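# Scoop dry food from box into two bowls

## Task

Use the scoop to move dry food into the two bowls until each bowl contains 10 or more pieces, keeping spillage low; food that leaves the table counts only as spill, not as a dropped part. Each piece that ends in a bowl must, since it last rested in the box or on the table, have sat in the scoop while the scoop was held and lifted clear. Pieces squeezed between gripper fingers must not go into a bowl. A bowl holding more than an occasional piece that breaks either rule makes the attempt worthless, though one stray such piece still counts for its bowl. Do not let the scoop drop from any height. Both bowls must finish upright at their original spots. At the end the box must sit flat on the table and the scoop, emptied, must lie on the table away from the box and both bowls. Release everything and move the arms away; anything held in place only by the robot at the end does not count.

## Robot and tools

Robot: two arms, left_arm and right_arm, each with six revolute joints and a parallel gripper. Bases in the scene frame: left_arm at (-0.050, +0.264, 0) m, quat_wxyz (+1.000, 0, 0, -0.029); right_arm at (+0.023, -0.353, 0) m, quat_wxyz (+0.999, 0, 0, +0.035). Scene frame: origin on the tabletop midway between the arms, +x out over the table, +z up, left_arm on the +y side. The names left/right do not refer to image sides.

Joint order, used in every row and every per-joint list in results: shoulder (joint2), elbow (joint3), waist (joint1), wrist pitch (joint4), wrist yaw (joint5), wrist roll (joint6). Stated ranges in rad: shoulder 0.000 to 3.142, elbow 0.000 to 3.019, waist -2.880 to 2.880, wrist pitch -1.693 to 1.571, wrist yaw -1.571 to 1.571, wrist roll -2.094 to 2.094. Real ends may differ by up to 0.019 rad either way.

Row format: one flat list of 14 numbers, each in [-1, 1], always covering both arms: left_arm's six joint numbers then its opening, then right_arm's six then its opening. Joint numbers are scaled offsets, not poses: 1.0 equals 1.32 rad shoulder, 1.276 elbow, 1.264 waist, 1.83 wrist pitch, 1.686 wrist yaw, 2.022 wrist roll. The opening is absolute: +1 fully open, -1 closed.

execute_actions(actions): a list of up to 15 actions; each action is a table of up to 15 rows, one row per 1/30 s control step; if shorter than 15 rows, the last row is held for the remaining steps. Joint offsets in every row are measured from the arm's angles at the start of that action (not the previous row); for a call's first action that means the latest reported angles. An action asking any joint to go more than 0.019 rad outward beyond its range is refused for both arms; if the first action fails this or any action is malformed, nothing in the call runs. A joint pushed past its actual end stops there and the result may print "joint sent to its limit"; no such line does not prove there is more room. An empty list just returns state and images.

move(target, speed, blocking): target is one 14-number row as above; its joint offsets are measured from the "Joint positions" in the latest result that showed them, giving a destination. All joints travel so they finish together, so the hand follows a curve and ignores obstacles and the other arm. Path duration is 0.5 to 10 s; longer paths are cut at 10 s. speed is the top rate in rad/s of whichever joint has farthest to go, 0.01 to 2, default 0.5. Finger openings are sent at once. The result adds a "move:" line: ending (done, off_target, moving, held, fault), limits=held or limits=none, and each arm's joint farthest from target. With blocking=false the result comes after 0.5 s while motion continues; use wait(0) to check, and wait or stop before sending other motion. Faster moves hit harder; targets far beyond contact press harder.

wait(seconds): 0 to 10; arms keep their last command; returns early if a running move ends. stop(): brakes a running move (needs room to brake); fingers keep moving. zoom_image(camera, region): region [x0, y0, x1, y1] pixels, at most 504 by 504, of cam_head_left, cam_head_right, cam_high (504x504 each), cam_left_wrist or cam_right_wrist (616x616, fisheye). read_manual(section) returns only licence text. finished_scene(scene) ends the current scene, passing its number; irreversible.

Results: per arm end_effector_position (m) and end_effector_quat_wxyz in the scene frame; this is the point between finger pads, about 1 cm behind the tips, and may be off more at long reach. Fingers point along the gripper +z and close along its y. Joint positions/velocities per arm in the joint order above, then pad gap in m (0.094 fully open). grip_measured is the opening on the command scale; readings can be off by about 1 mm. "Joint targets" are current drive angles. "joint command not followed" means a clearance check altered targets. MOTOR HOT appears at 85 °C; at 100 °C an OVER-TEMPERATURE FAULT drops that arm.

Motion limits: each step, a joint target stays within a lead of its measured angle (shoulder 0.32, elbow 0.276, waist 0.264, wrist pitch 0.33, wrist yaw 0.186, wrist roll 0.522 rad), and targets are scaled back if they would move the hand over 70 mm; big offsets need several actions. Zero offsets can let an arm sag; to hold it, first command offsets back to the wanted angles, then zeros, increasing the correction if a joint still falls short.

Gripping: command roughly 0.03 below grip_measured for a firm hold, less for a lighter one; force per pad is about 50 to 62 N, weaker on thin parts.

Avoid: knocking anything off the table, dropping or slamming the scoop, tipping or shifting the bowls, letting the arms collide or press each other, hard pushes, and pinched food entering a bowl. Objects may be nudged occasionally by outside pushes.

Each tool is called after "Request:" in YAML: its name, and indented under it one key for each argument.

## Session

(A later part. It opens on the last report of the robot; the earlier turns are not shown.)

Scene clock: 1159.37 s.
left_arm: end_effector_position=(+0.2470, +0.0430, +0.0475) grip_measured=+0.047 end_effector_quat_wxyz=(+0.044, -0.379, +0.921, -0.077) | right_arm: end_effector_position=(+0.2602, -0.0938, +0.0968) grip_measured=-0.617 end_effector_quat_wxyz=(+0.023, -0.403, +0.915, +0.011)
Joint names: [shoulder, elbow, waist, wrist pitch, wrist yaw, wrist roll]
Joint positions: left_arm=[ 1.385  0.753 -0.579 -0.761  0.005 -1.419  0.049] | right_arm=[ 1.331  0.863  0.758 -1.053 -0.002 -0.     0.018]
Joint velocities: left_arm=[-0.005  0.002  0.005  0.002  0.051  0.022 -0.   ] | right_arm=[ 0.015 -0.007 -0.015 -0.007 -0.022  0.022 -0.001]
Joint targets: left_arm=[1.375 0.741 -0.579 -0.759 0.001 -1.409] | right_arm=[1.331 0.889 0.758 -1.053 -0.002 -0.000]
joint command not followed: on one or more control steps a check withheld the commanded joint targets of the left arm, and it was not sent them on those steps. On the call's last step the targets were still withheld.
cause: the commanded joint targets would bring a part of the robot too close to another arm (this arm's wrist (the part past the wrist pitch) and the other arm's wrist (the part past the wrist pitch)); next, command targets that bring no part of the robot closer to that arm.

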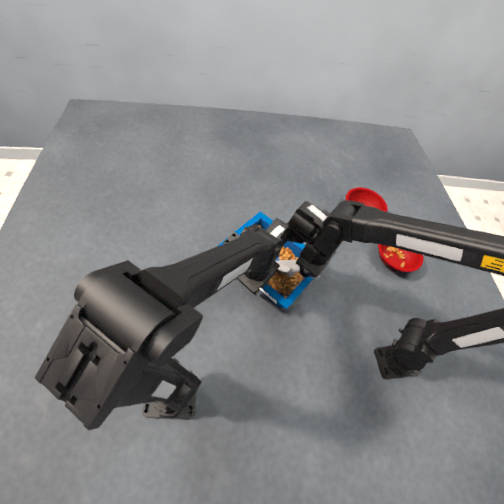

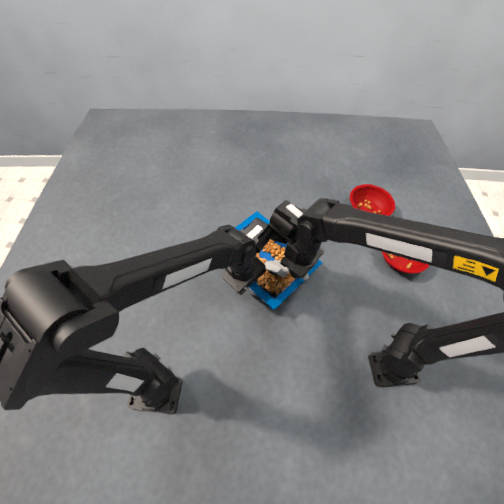

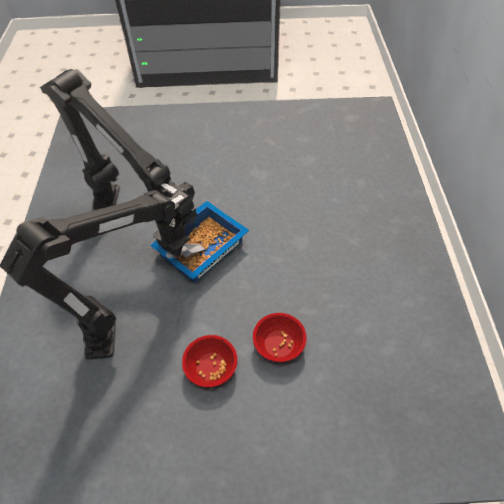

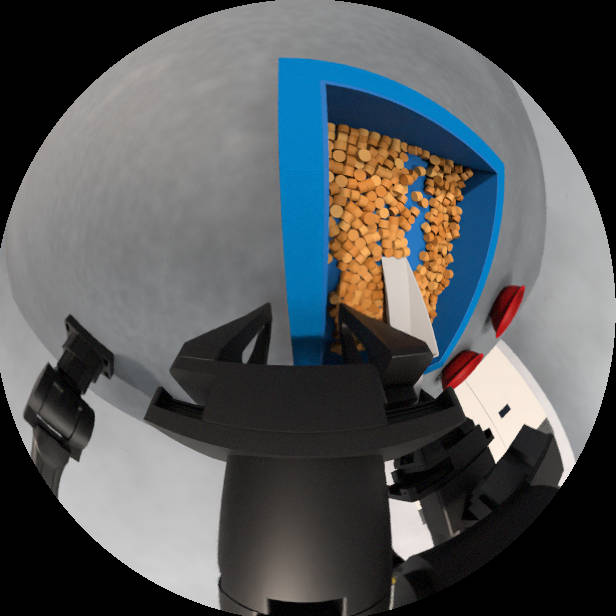

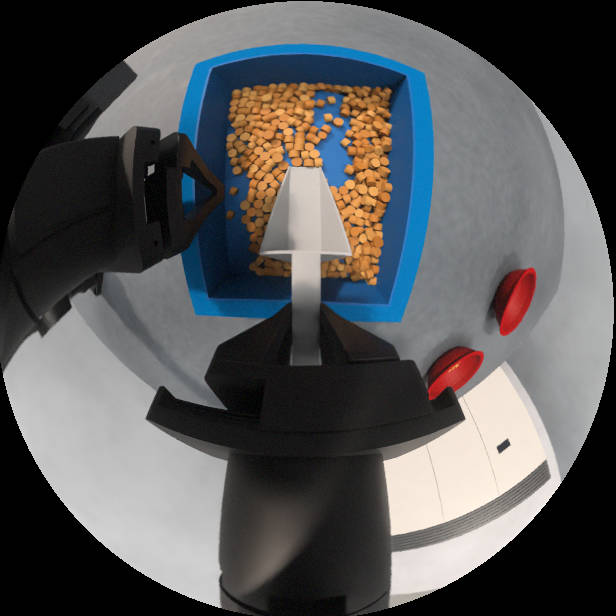

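Request:
move:
  target: [0,0,0,0,0,0,0.05, -0.09,-0.047,0,-0.04,0,0,-0.65]
  speed: 0.3

Scene clock: 1165.20 s.
left_arm: end_effector_position=(+0.2470, +0.0430, +0.0475) grip_measured=+0.047 end_effector_quat_wxyz=(+0.044, -0.379, +0.921, -0.077) | right_arm: end_effector_position=(+0.2372, -0.1189, +0.1136) grip_measured=-0.617 end_effector_quat_wxyz=(+0.026, -0.403, +0.915, +0.013)
Joint names: [shoulder, elbow, waist, wrist pitch, wrist yaw, wrist roll]
Joint positions: left_arm=[ 1.385  0.753 -0.579 -0.761  0.005 -1.418  0.049] | right_arm=[ 1.21   0.807  0.758 -1.11  -0.002 -0.     0.018]
Joint velocities: left_arm=[-0.015  0.007 -0.005 -0.007  0.022 -0.081 -0.   ] | right_arm=[-0.005  0.032 -0.005  0.017  0.007 -0.022 -0.001]
Joint targets: left_arm=[1.385 0.753 -0.579 -0.761 0.005 -1.419] | right_arm=[1.212 0.803 0.758 -1.126 -0.002 -0.000]
move: done; limits=held; held on 9 of 24 steps (left_arm, right_arm); left_arm: farthest joint: the wrist roll, 0.001 radians from its target (0.001 radians at the start); right_arm: farthest joint: the wrist pitch, 0.016 radians from its target (0.073 radians at the start)
joint command not followed: on one or more control steps a check withheld the commanded joint targets of the left arm, and it was not sent them on those steps.
cause: the commanded joint targets would bring a part of the robot too close to another arm (this arm's wrist (the part past the wrist pitch) and the other arm's wrist (the part past the wrist pitch)); next, command targets that bring no part of the robot closer to that arm.
joint command not followed: on one or more control steps a check withheld the commanded joint targets of the right arm, and it was not sent them on those steps.
cause: the commanded joint targets would bring a part of the robot too close to another arm (this arm's wrist (the part past the wrist pitch) and the other arm's wrist (the part past the wrist pitch)); next, command targets that bring no part of the robot closer to that arm.

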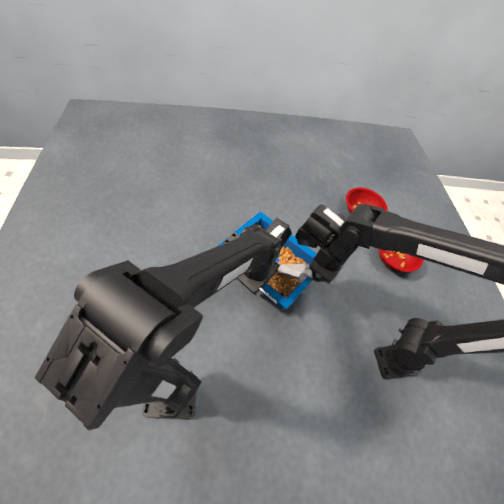

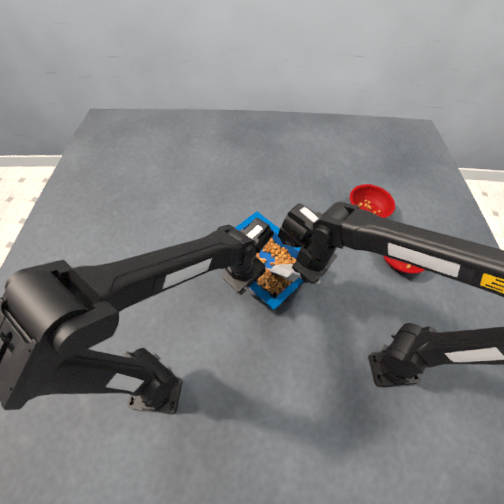

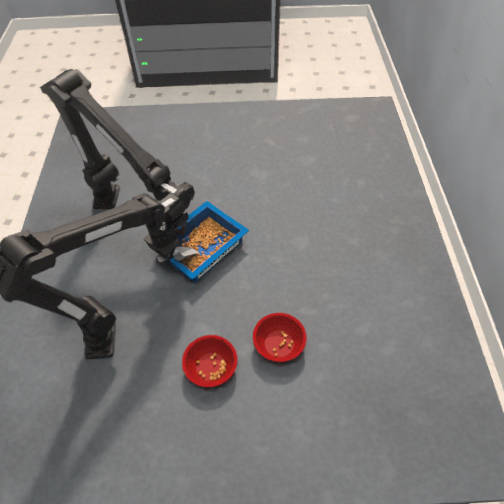

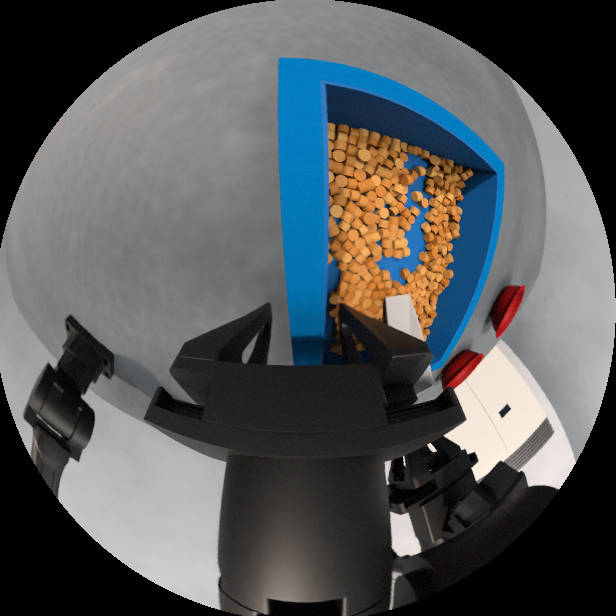

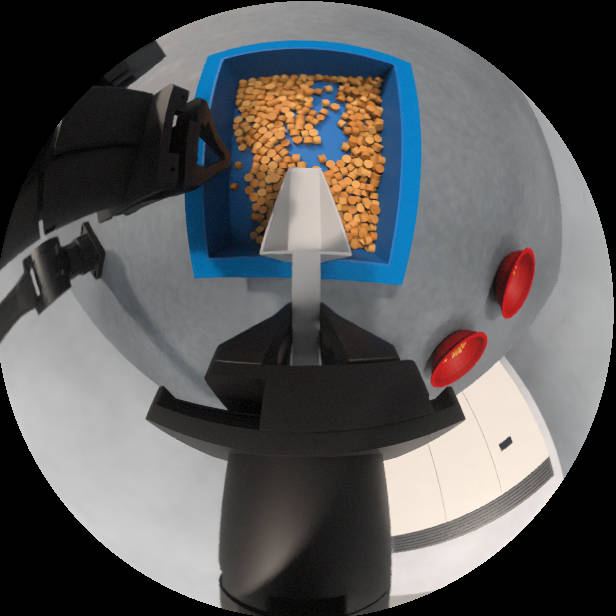

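Request:
move:
  target: [-0.084,0.094,0,-0.098,0,0,0.05, 0,0,0,0,0,0,-0.65]
  speed: 0.3

Scene clock: 1167.90 s.
left_arm: end_effector_position=(+0.2461, +0.0436, +0.1045) grip_measured=+0.047 end_effector_quat_wxyz=(+0.047, -0.379, +0.920, -0.084) | right_arm: end_effector_position=(+0.2372, -0.1189, +0.1136) grip_measured=-0.617 end_effector_quat_wxyz=(+0.026, -0.403, +0.915, +0.013)
Joint names: [shoulder, elbow, waist, wrist pitch, wrist yaw, wrist roll]
Joint positions: left_arm=[ 1.281  0.829 -0.579 -0.926  0.005 -1.418  0.049] | right_arm=[ 1.21   0.807  0.758 -1.11  -0.002 -0.     0.018]
Joint velocities: left_arm=[ 0.005 -0.017 -0.005 -0.002  0.037 -0.051  0.001] | right_arm=[ 0.005 -0.007 -0.024  0.002 -0.022 -0.007 -0.001]
Joint targets: left_arm=[1.274 0.873 -0.579 -0.940 0.005 -1.418] | right_arm=[1.210 0.807 0.758 -1.110 -0.002 -0.000]
move: off_target (left_arm); limits=none; left_arm: farthest joint: the elbow, 0.044 radians from its target (0.120 radians at the start); right_arm: farthest joint: the waist, 0.000 radians from its target (0.000 radians at the start)

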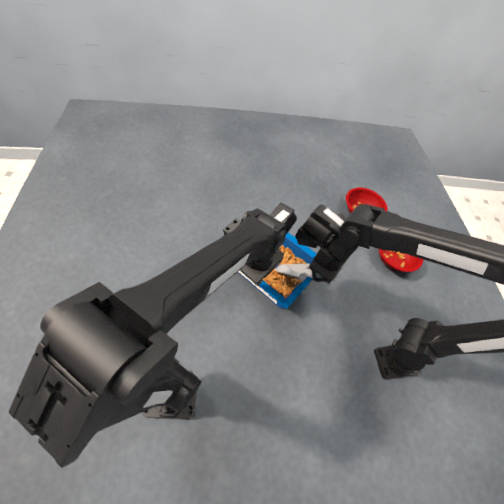

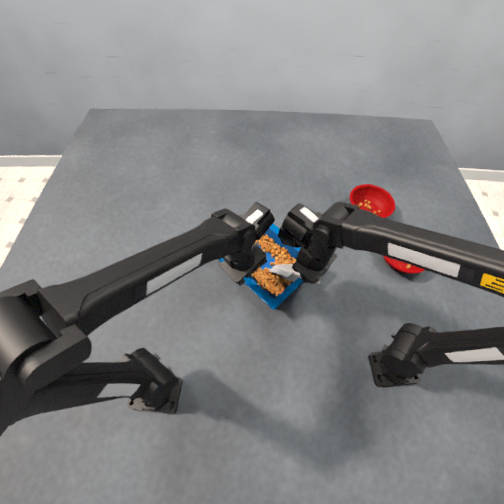

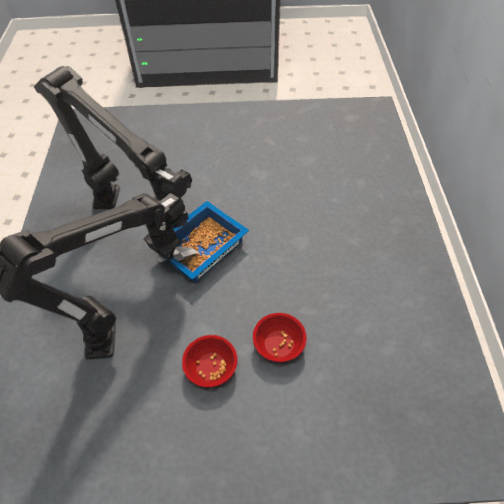

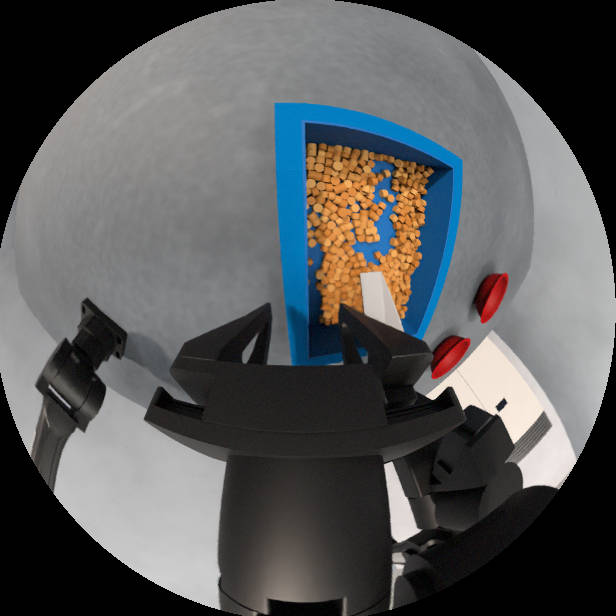

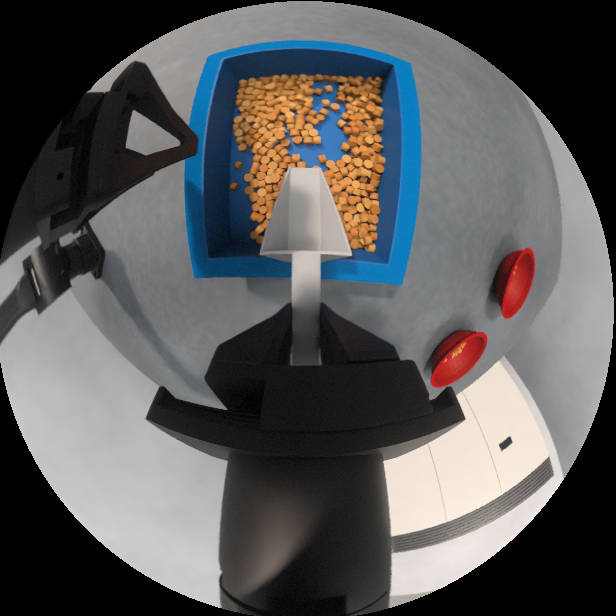

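Request:
move:
  target: [-0.6356,-0.328,0.458,0.134,0,0,0.05, 0.1114,0.065,0,0.0355,0,0,-0.65]
  speed: 0.55

Scene clock: 1180.27 s.
left_arm: end_effector_position=(+0.2246, +0.2438, +0.1830) grip_measured=+0.047 end_effector_quat_wxyz=(+0.300, -0.569, +0.713, -0.279) | right_arm: end_effector_position=(+0.2575, -0.0968, +0.0941) grip_measured=-0.617 end_effector_quat_wxyz=(+0.016, -0.403, +0.915, +0.008)
Joint names: [shoulder, elbow, waist, wrist pitch, wrist yaw, wrist roll]
Joint positions: left_arm=[ 0.447  0.423 -0.012 -0.702  0.005 -1.418  0.049] | right_arm=[ 1.333  0.858  0.758 -1.059 -0.002 -0.     0.018]
Joint velocities: left_arm=[ 0.005 -0.007 -0.005 -0.007 -0.081  0.022 -0.001] | right_arm=[ 0.005 -0.007  0.015 -0.007 -0.022 -0.037  0.   ]
Joint targets: left_arm=[0.442 0.410 -0.000 -0.681 0.005 -1.418] | right_arm=[1.357 0.890 0.758 -1.045 -0.002 -0.000]
move: off_target (left_arm, right_arm); limits=none; left_arm: farthest joint: the wrist pitch, 0.022 radians from its target (0.245 radians at the start); right_arm: farthest joint: the elbow, 0.032 radians from its target (0.083 radians at the start)

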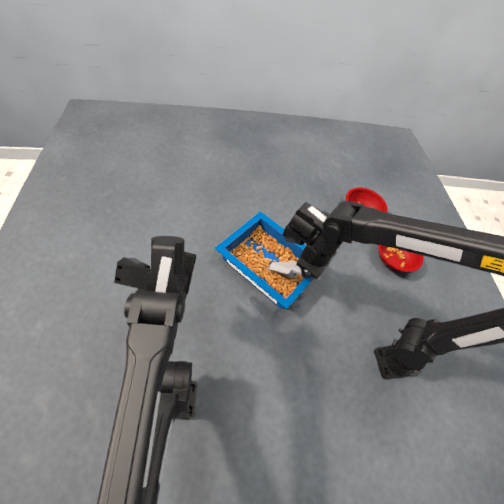

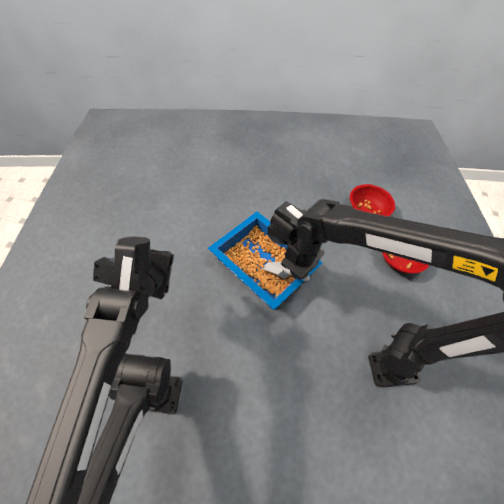

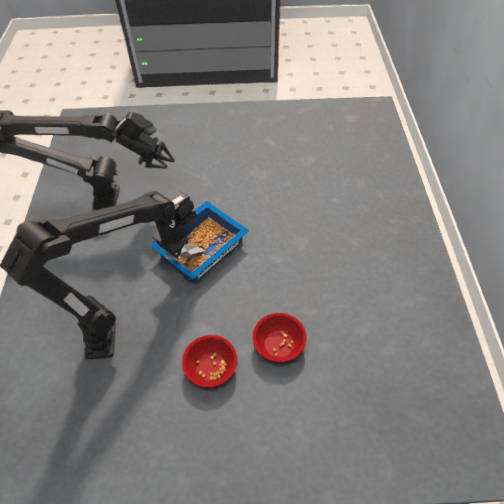

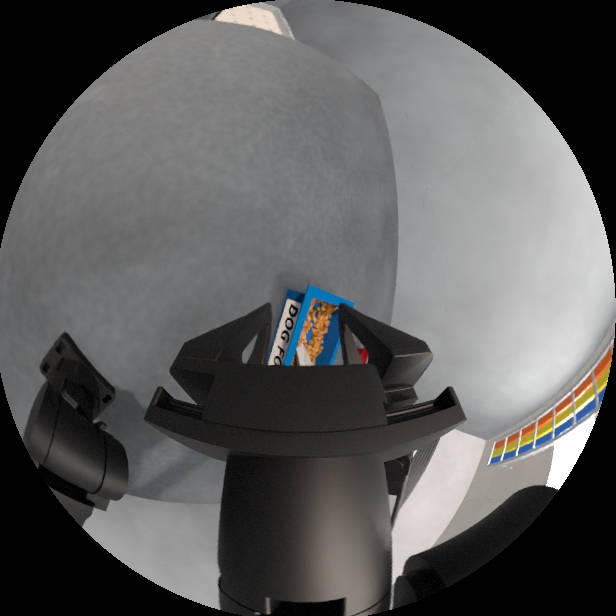

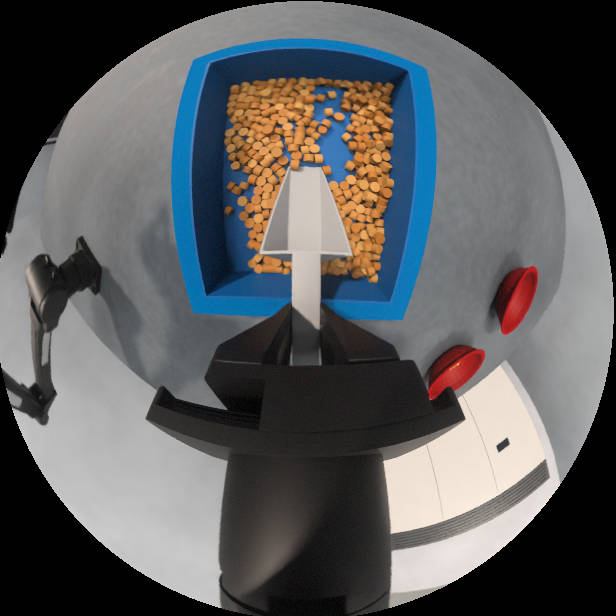

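Request:
move:
  target: [-0.004,-0.008,0,0,0,0,0.05, 0.0523,-0.0494,0.018,0.2033,0,0,-0.65]
  speed: 0.16

Request:
zoom_image:
  camera: "cam_right_wrist"
  region: [180, 40, 420, 280]

Scene clock: 1186.23 s.
left_arm: end_effector_position=(+0.2246, +0.2438, +0.1830) grip_measured=+0.047 end_effector_quat_wxyz=(+0.300, -0.569, +0.713, -0.279) | right_arm: end_effector_position=(+0.2941, -0.0536, +0.0669) grip_measured=-0.617 end_effector_quat_wxyz=(+0.124, -0.402, +0.906, +0.056)
Joint names: [shoulder, elbow, waist, wrist pitch, wrist yaw, wrist roll]
Joint positions: left_arm=[ 0.447  0.423 -0.012 -0.702  0.005 -1.418  0.049] | right_arm=[ 1.387  0.799  0.764 -0.71  -0.002 -0.     0.018]
Joint velocities: left_arm=[-0.015  0.002  0.015 -0.007  0.037 -0.037 -0.002] | right_arm=[-0.015 -0.007 -0.005 -0.012  0.022 -0.095 -0.001]
Joint targets: left_arm=[0.441 0.413 -0.012 -0.702 0.005 -1.418] | right_arm=[1.402 0.795 0.781 -0.687 -0.002 -0.000]
move: off_target (right_arm); limits=none; left_arm: farthest joint: the elbow, 0.010 radians from its target (0.010 radians at the start); right_arm: farthest joint: the wrist pitch, 0.023 radians from its target (0.372 radians at the start)

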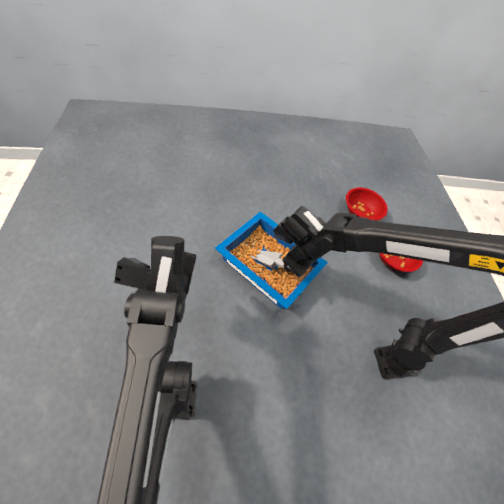

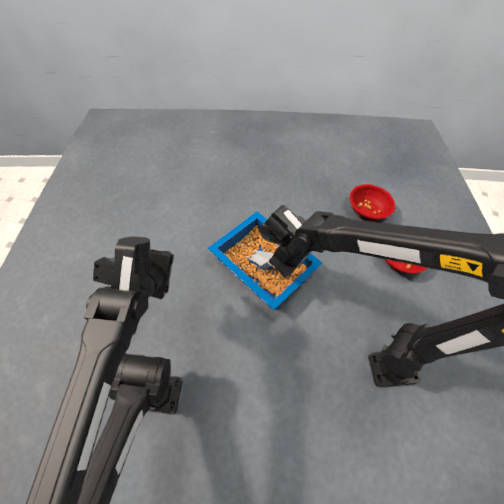

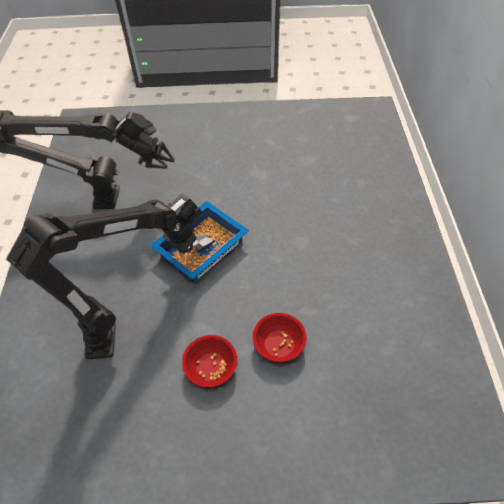

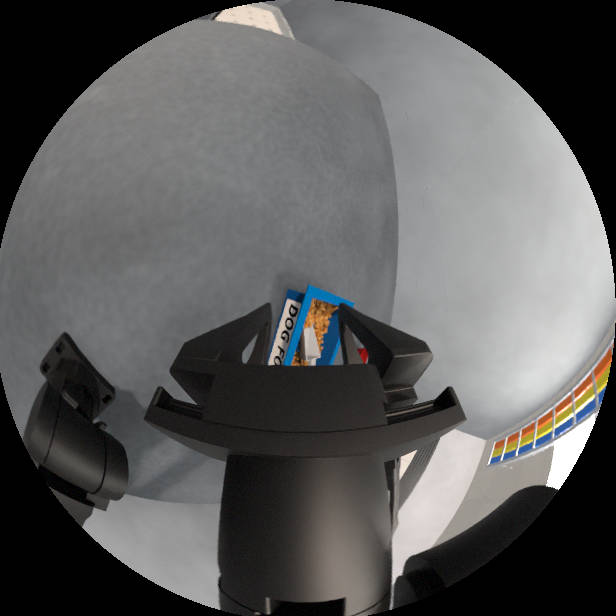

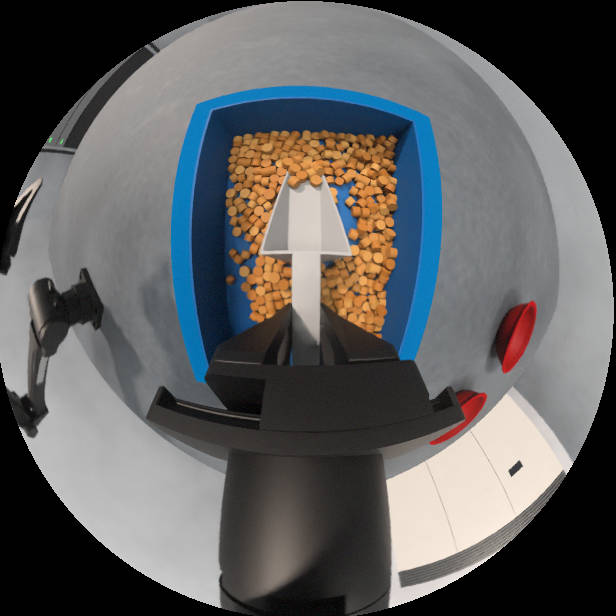

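Region (180, 40, 420, 280) of cam_right_wrist's 616x616 image, scaled by 2.100, with more detail than that image has.

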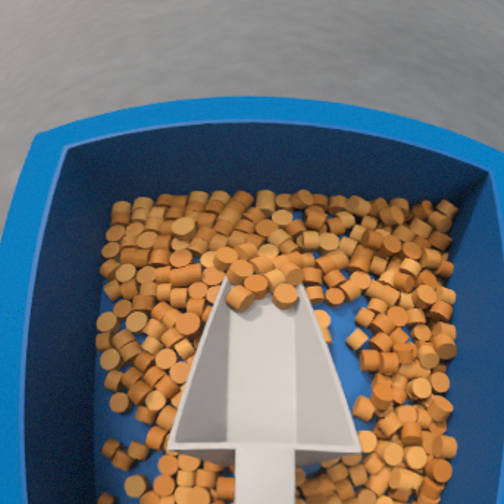

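Request:
move:
  target: [-0.004,-0.008,0,0,0,0,0.05, 0.0265,-0.0431,0.005,0.108,0,0,-0.65]
  speed: 0.15

Request:
zoom_image:
  camera: "cam_right_wrist"
  region: [180, 40, 420, 280]

Scene clock: 1190.53 s.
left_arm: end_effector_position=(+0.2246, +0.2438, +0.1830) grip_measured=+0.047 end_effector_quat_wxyz=(+0.300, -0.569, +0.713, -0.279) | right_arm: end_effector_position=(+0.3047, -0.0420, +0.0529) grip_measured=-0.617 end_effector_quat_wxyz=(+0.171, -0.398, +0.898, +0.077)
Joint names: [shoulder, elbow, waist, wrist pitch, wrist yaw, wrist roll]
Joint positions: left_arm=[ 0.447  0.423 -0.012 -0.702  0.005 -1.418  0.049] | right_arm=[ 1.406  0.748  0.764 -0.536 -0.002 -0.     0.018]
Joint velocities: left_arm=[ 0.005 -0.002 -0.015 -0.007 -0.037  0.125 -0.001] | right_arm=[-0.005 -0.007 -0.005 -0.002  0.007 -0.022 -0.   ]
Joint targets: left_arm=[0.441 0.413 -0.012 -0.702 0.005 -1.418] | right_arm=[1.422 0.744 0.770 -0.512 -0.002 -0.000]
move: off_target (right_arm); limits=none; left_arm: farthest joint: the elbow, 0.010 radians from its target (0.010 radians at the start); right_arm: farthest joint: the wrist pitch, 0.024 radians from its target (0.197 radians at the start)

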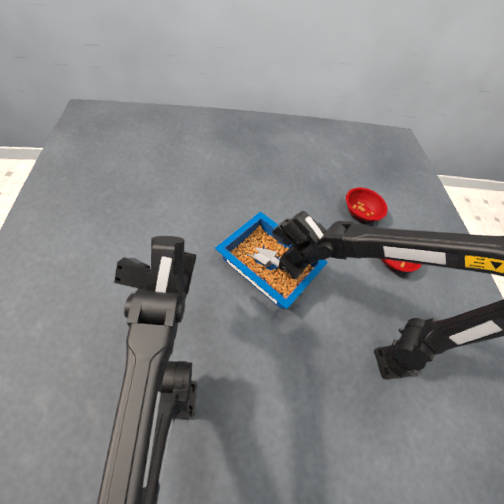

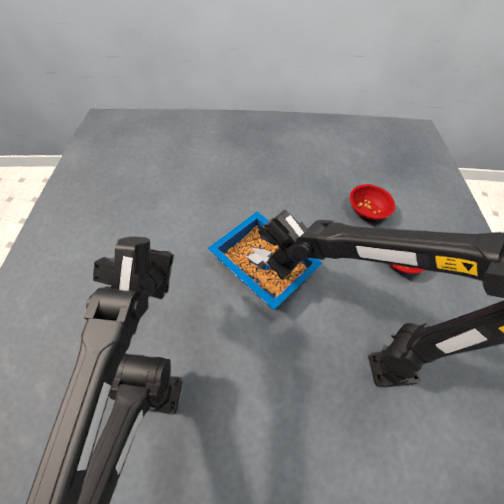

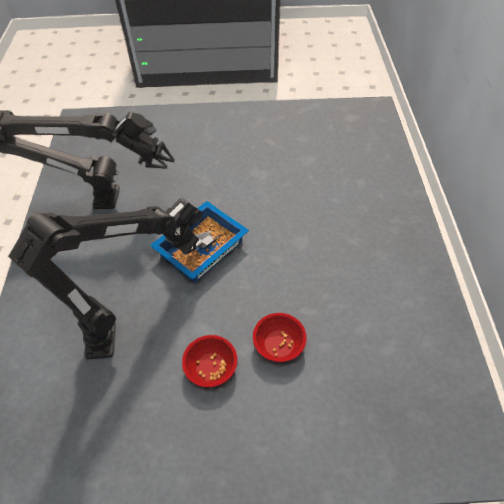

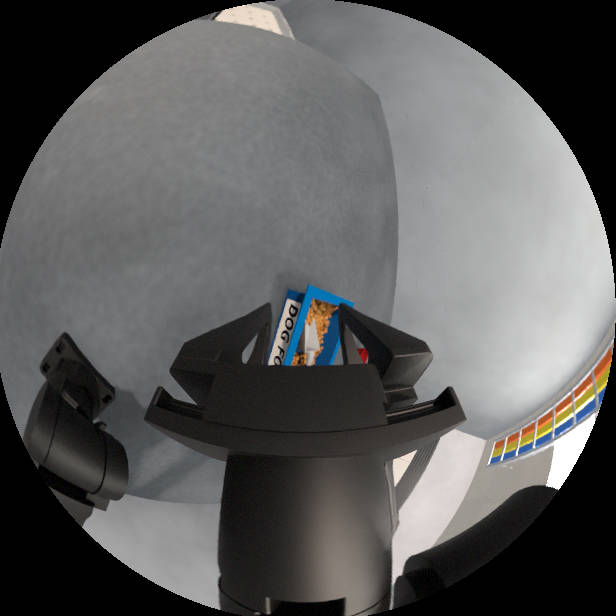

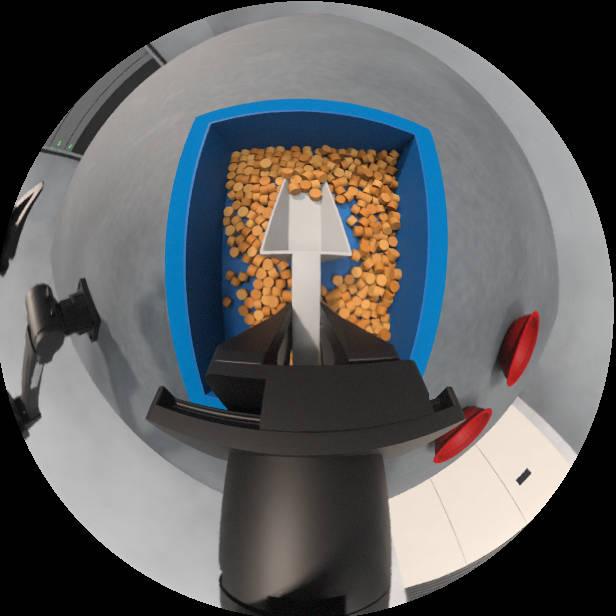

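Region (180, 40, 420, 280) of cam_right_wrist's 616x616 image, scaled by 2.100, with more detail than that image has.

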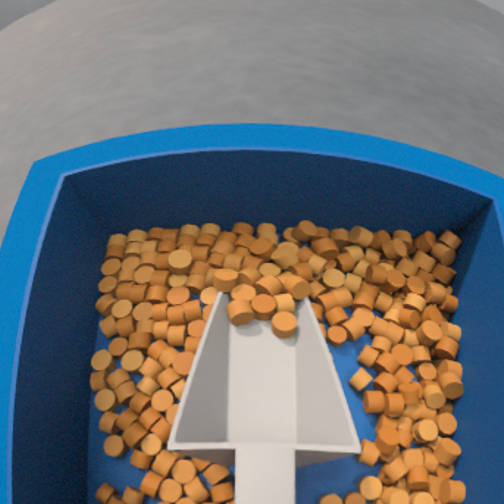

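Request:
move:
  target: [-0.004,-0.008,0,0,0,0,0.05, 0.0303,0.0133,0.005,0.046,0,0,-0.65]
  speed: 0.1

Request:
zoom_image:
  camera: "cam_right_wrist"
  region: [180, 40, 420, 280]

Scene clock: 1196.27 s.
left_arm: end_effector_position=(+0.2246, +0.2438, +0.1830) grip_measured=+0.047 end_effector_quat_wxyz=(+0.300, -0.569, +0.713, -0.279) | right_arm: end_effector_position=(+0.3119, -0.0340, +0.0484) grip_measured=-0.617 end_effector_quat_wxyz=(+0.185, -0.397, +0.895, +0.083)
Joint names: [shoulder, elbow, waist, wrist pitch, wrist yaw, wrist roll]
Joint positions: left_arm=[ 0.447  0.423 -0.012 -0.702  0.005 -1.418  0.049] | right_arm=[ 1.43   0.748  0.764 -0.48  -0.002 -0.     0.018]
Joint velocities: left_arm=[-0.015  0.012  0.015 -0.007  0.022 -0.066  0.   ] | right_arm=[-0.005  0.007  0.005  0.007  0.022  0.051 -0.   ]
Joint targets: left_arm=[0.441 0.413 -0.012 -0.702 0.005 -1.418] | right_arm=[1.446 0.765 0.770 -0.452 -0.002 -0.000]
move: off_target (right_arm); limits=none; left_arm: farthest joint: the elbow, 0.010 radians from its target (0.010 radians at the start); right_arm: farthest joint: the wrist pitch, 0.028 radians from its target (0.084 radians at the start)

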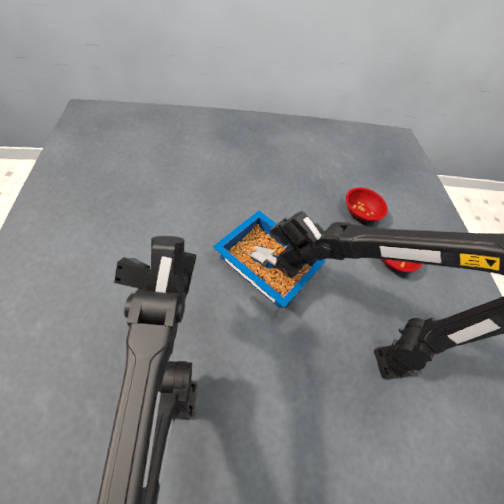

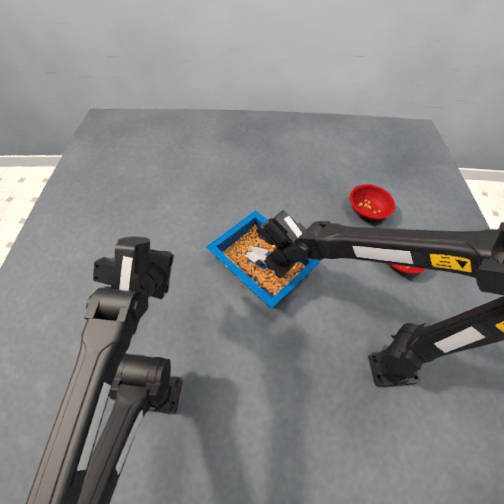

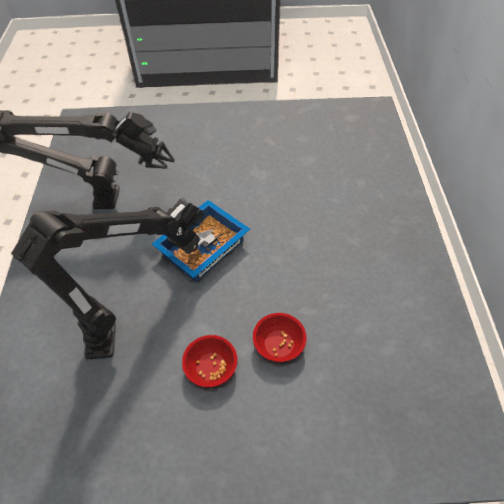

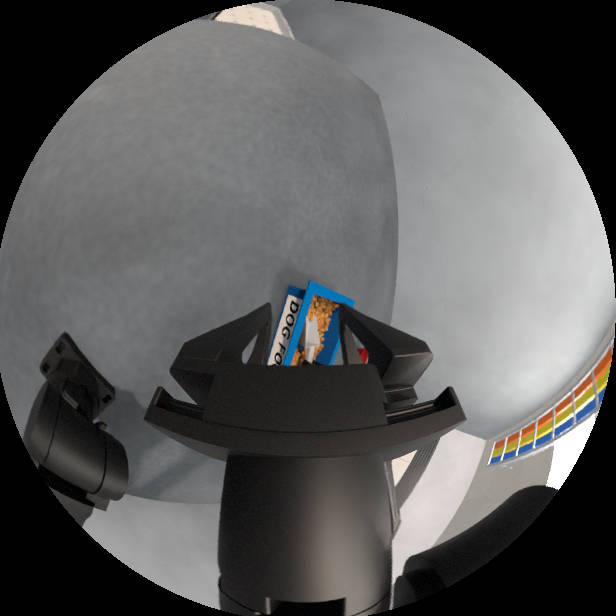

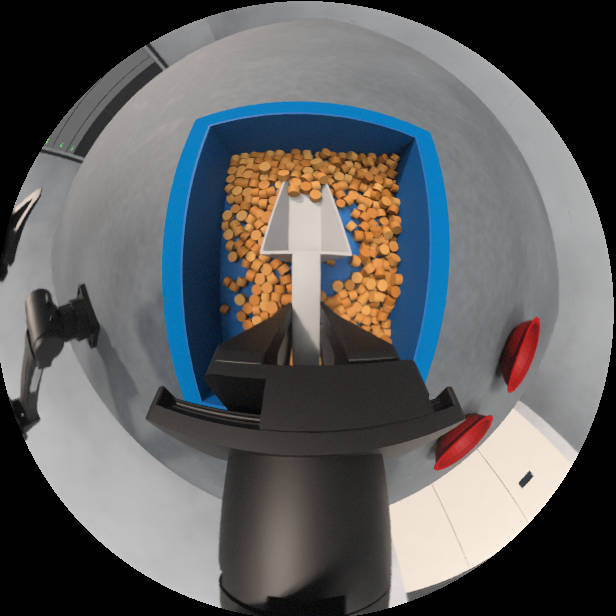

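Region (180, 40, 420, 280) of cam_right_wrist's 616x616 image, scaled by 2.100, with more detail than that image has.

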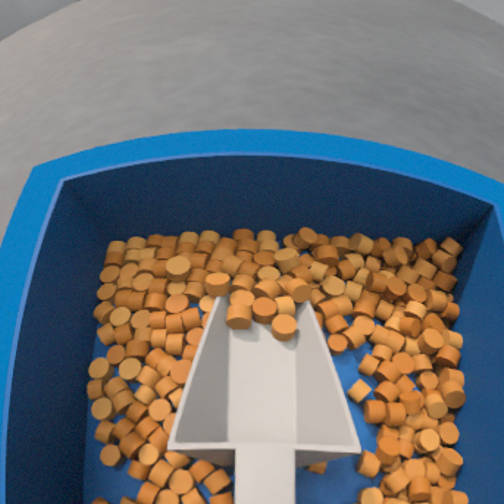

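Request:
execute_actions:
  actions: []

Scene clock: 1211.87 s.
left_arm: end_effector_position=(+0.2246, +0.2438, +0.1830) grip_measured=+0.047 end_effector_quat_wxyz=(+0.300, -0.569, +0.713, -0.279) | right_arm: end_effector_position=(+0.3119, -0.0340, +0.0484) grip_measured=-0.617 end_effector_quat_wxyz=(+0.185, -0.397, +0.895, +0.083)
Joint names: [shoulder, elbow, waist, wrist pitch, wrist yaw, wrist roll]
Joint positions: left_arm=[ 0.447  0.423 -0.012 -0.702  0.005 -1.418  0.049] | right_arm=[ 1.43   0.748  0.764 -0.48  -0.002 -0.     0.018]
Joint velocities: left_arm=[-0.015 -0.007 -0.005  0.017 -0.022  0.037  0.   ] | right_arm=[ 0.005  0.022  0.005 -0.007  0.007 -0.022  0.001]
Joint targets: left_arm=[0.441 0.413 -0.012 -0.702 0.005 -1.418] | right_arm=[1.446 0.765 0.770 -0.452 -0.002 -0.000]

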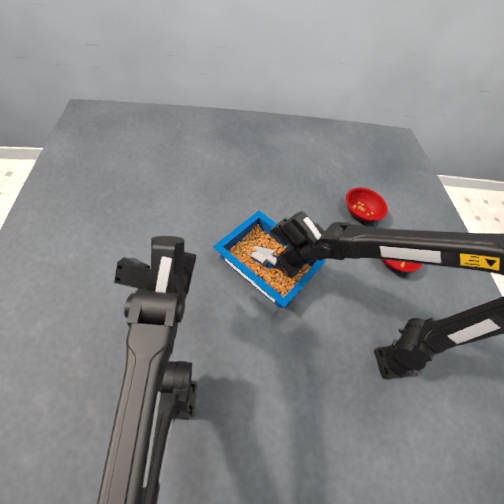

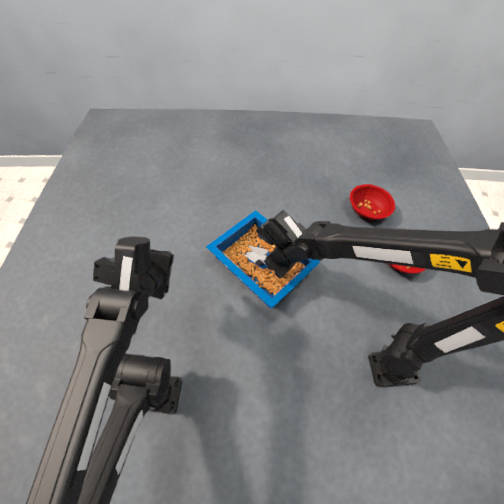

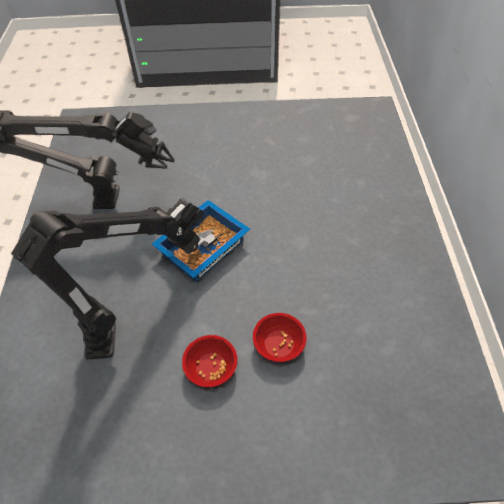

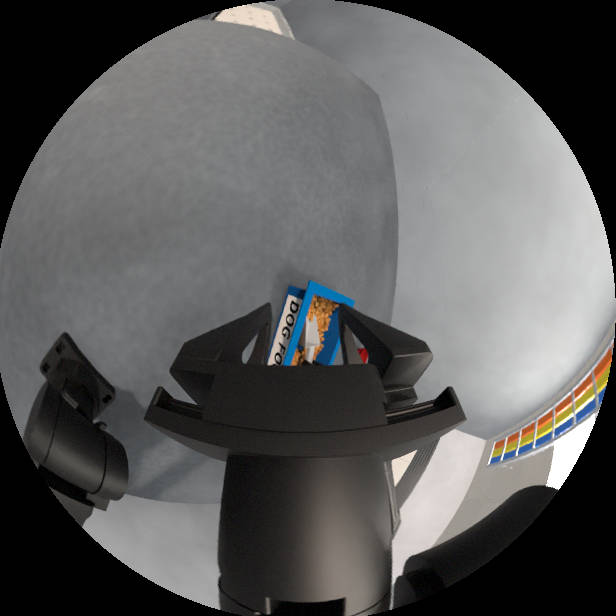

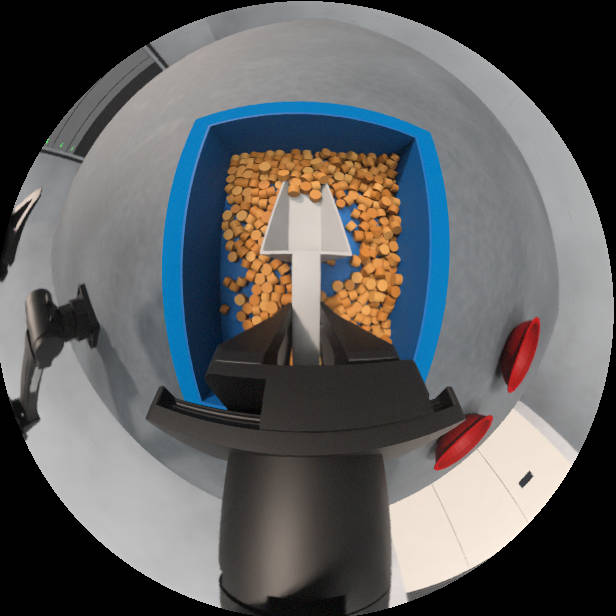

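Request:
move:
  target: [-0.004,-0.008,0,0,0,0,0.05,-0.068,-0.130,0,0.1765,0,0,-0.65]
  speed: 0.15

Scene clock: 1225.33 s.
left_arm: end_effector_position=(+0.2246, +0.2438, +0.1830) grip_measured=+0.047 end_effector_quat_wxyz=(+0.300, -0.569, +0.713, -0.279) | right_arm: end_effector_position=(+0.3078, -0.0385, +0.0508) grip_measured=-0.617 end_effector_quat_wxyz=(+0.280, -0.386, +0.870, +0.125)
Joint names: [shoulder, elbow, waist, wrist pitch, wrist yaw, wrist roll]
Joint positions: left_arm=[ 0.447  0.423 -0.012 -0.702  0.005 -1.418  0.049] | right_arm=[ 1.349  0.585  0.764 -0.185 -0.002 -0.     0.018]
Joint velocities: left_arm=[ 0.005 -0.017  0.005  0.002 -0.081  0.007  0.   ] | right_arm=[-0.005 -0.002 -0.015 -0.007  0.051 -0.037 -0.   ]
Joint targets: left_arm=[0.441 0.413 -0.012 -0.702 0.005 -1.418] | right_arm=[1.341 0.582 0.764 -0.157 -0.002 -0.000]
move: off_target (right_arm); limits=none; left_arm: farthest joint: the elbow, 0.010 radians from its target (0.010 radians at the start); right_arm: farthest joint: the wrist pitch, 0.028 radians from its target (0.323 radians at the start)

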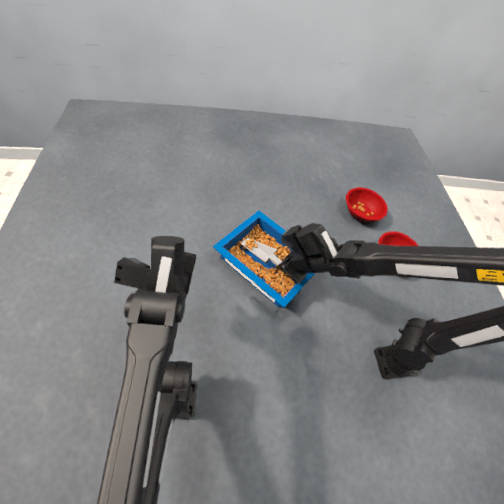

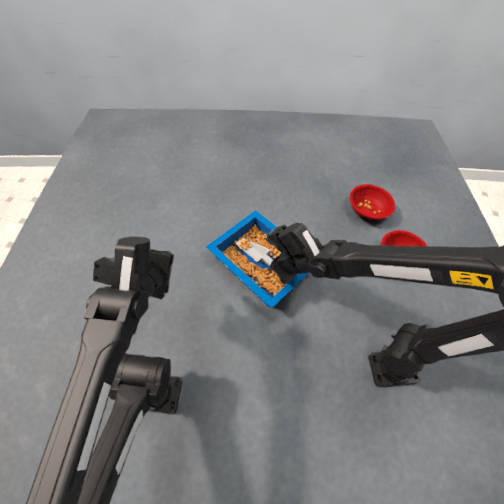

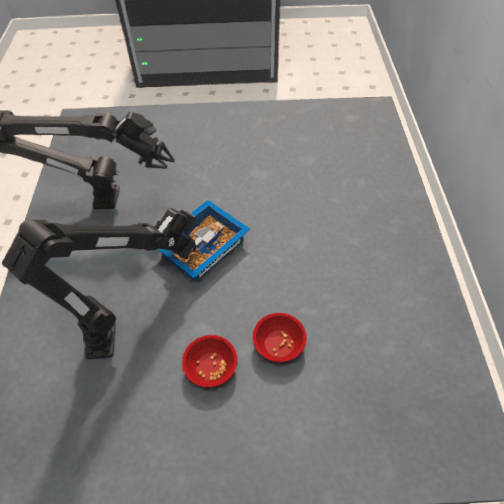

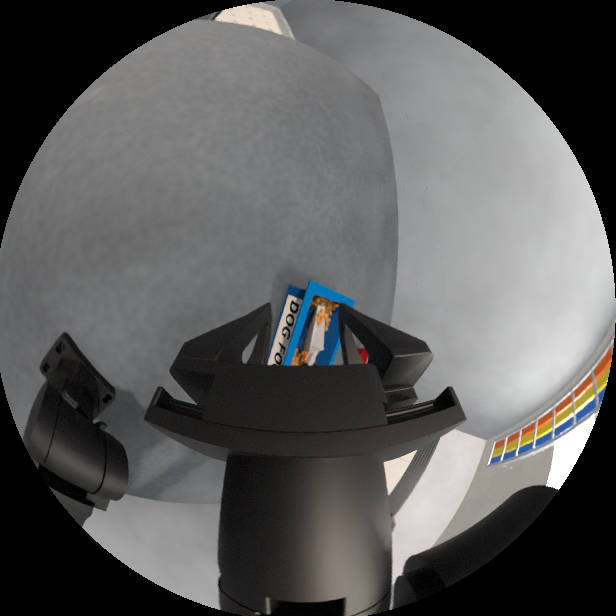

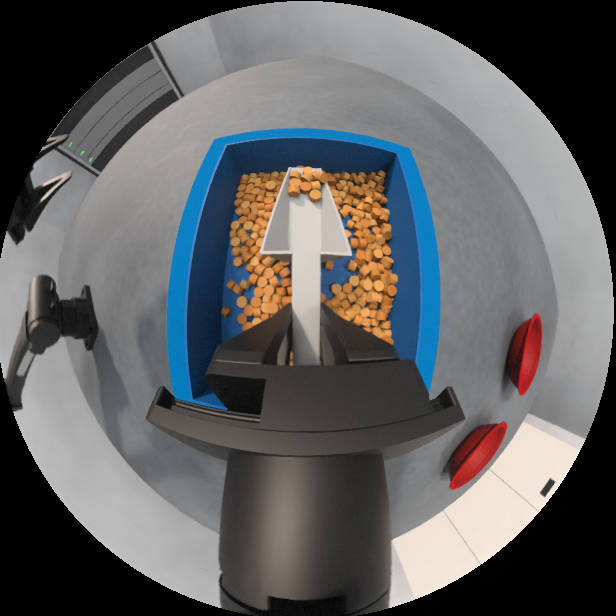

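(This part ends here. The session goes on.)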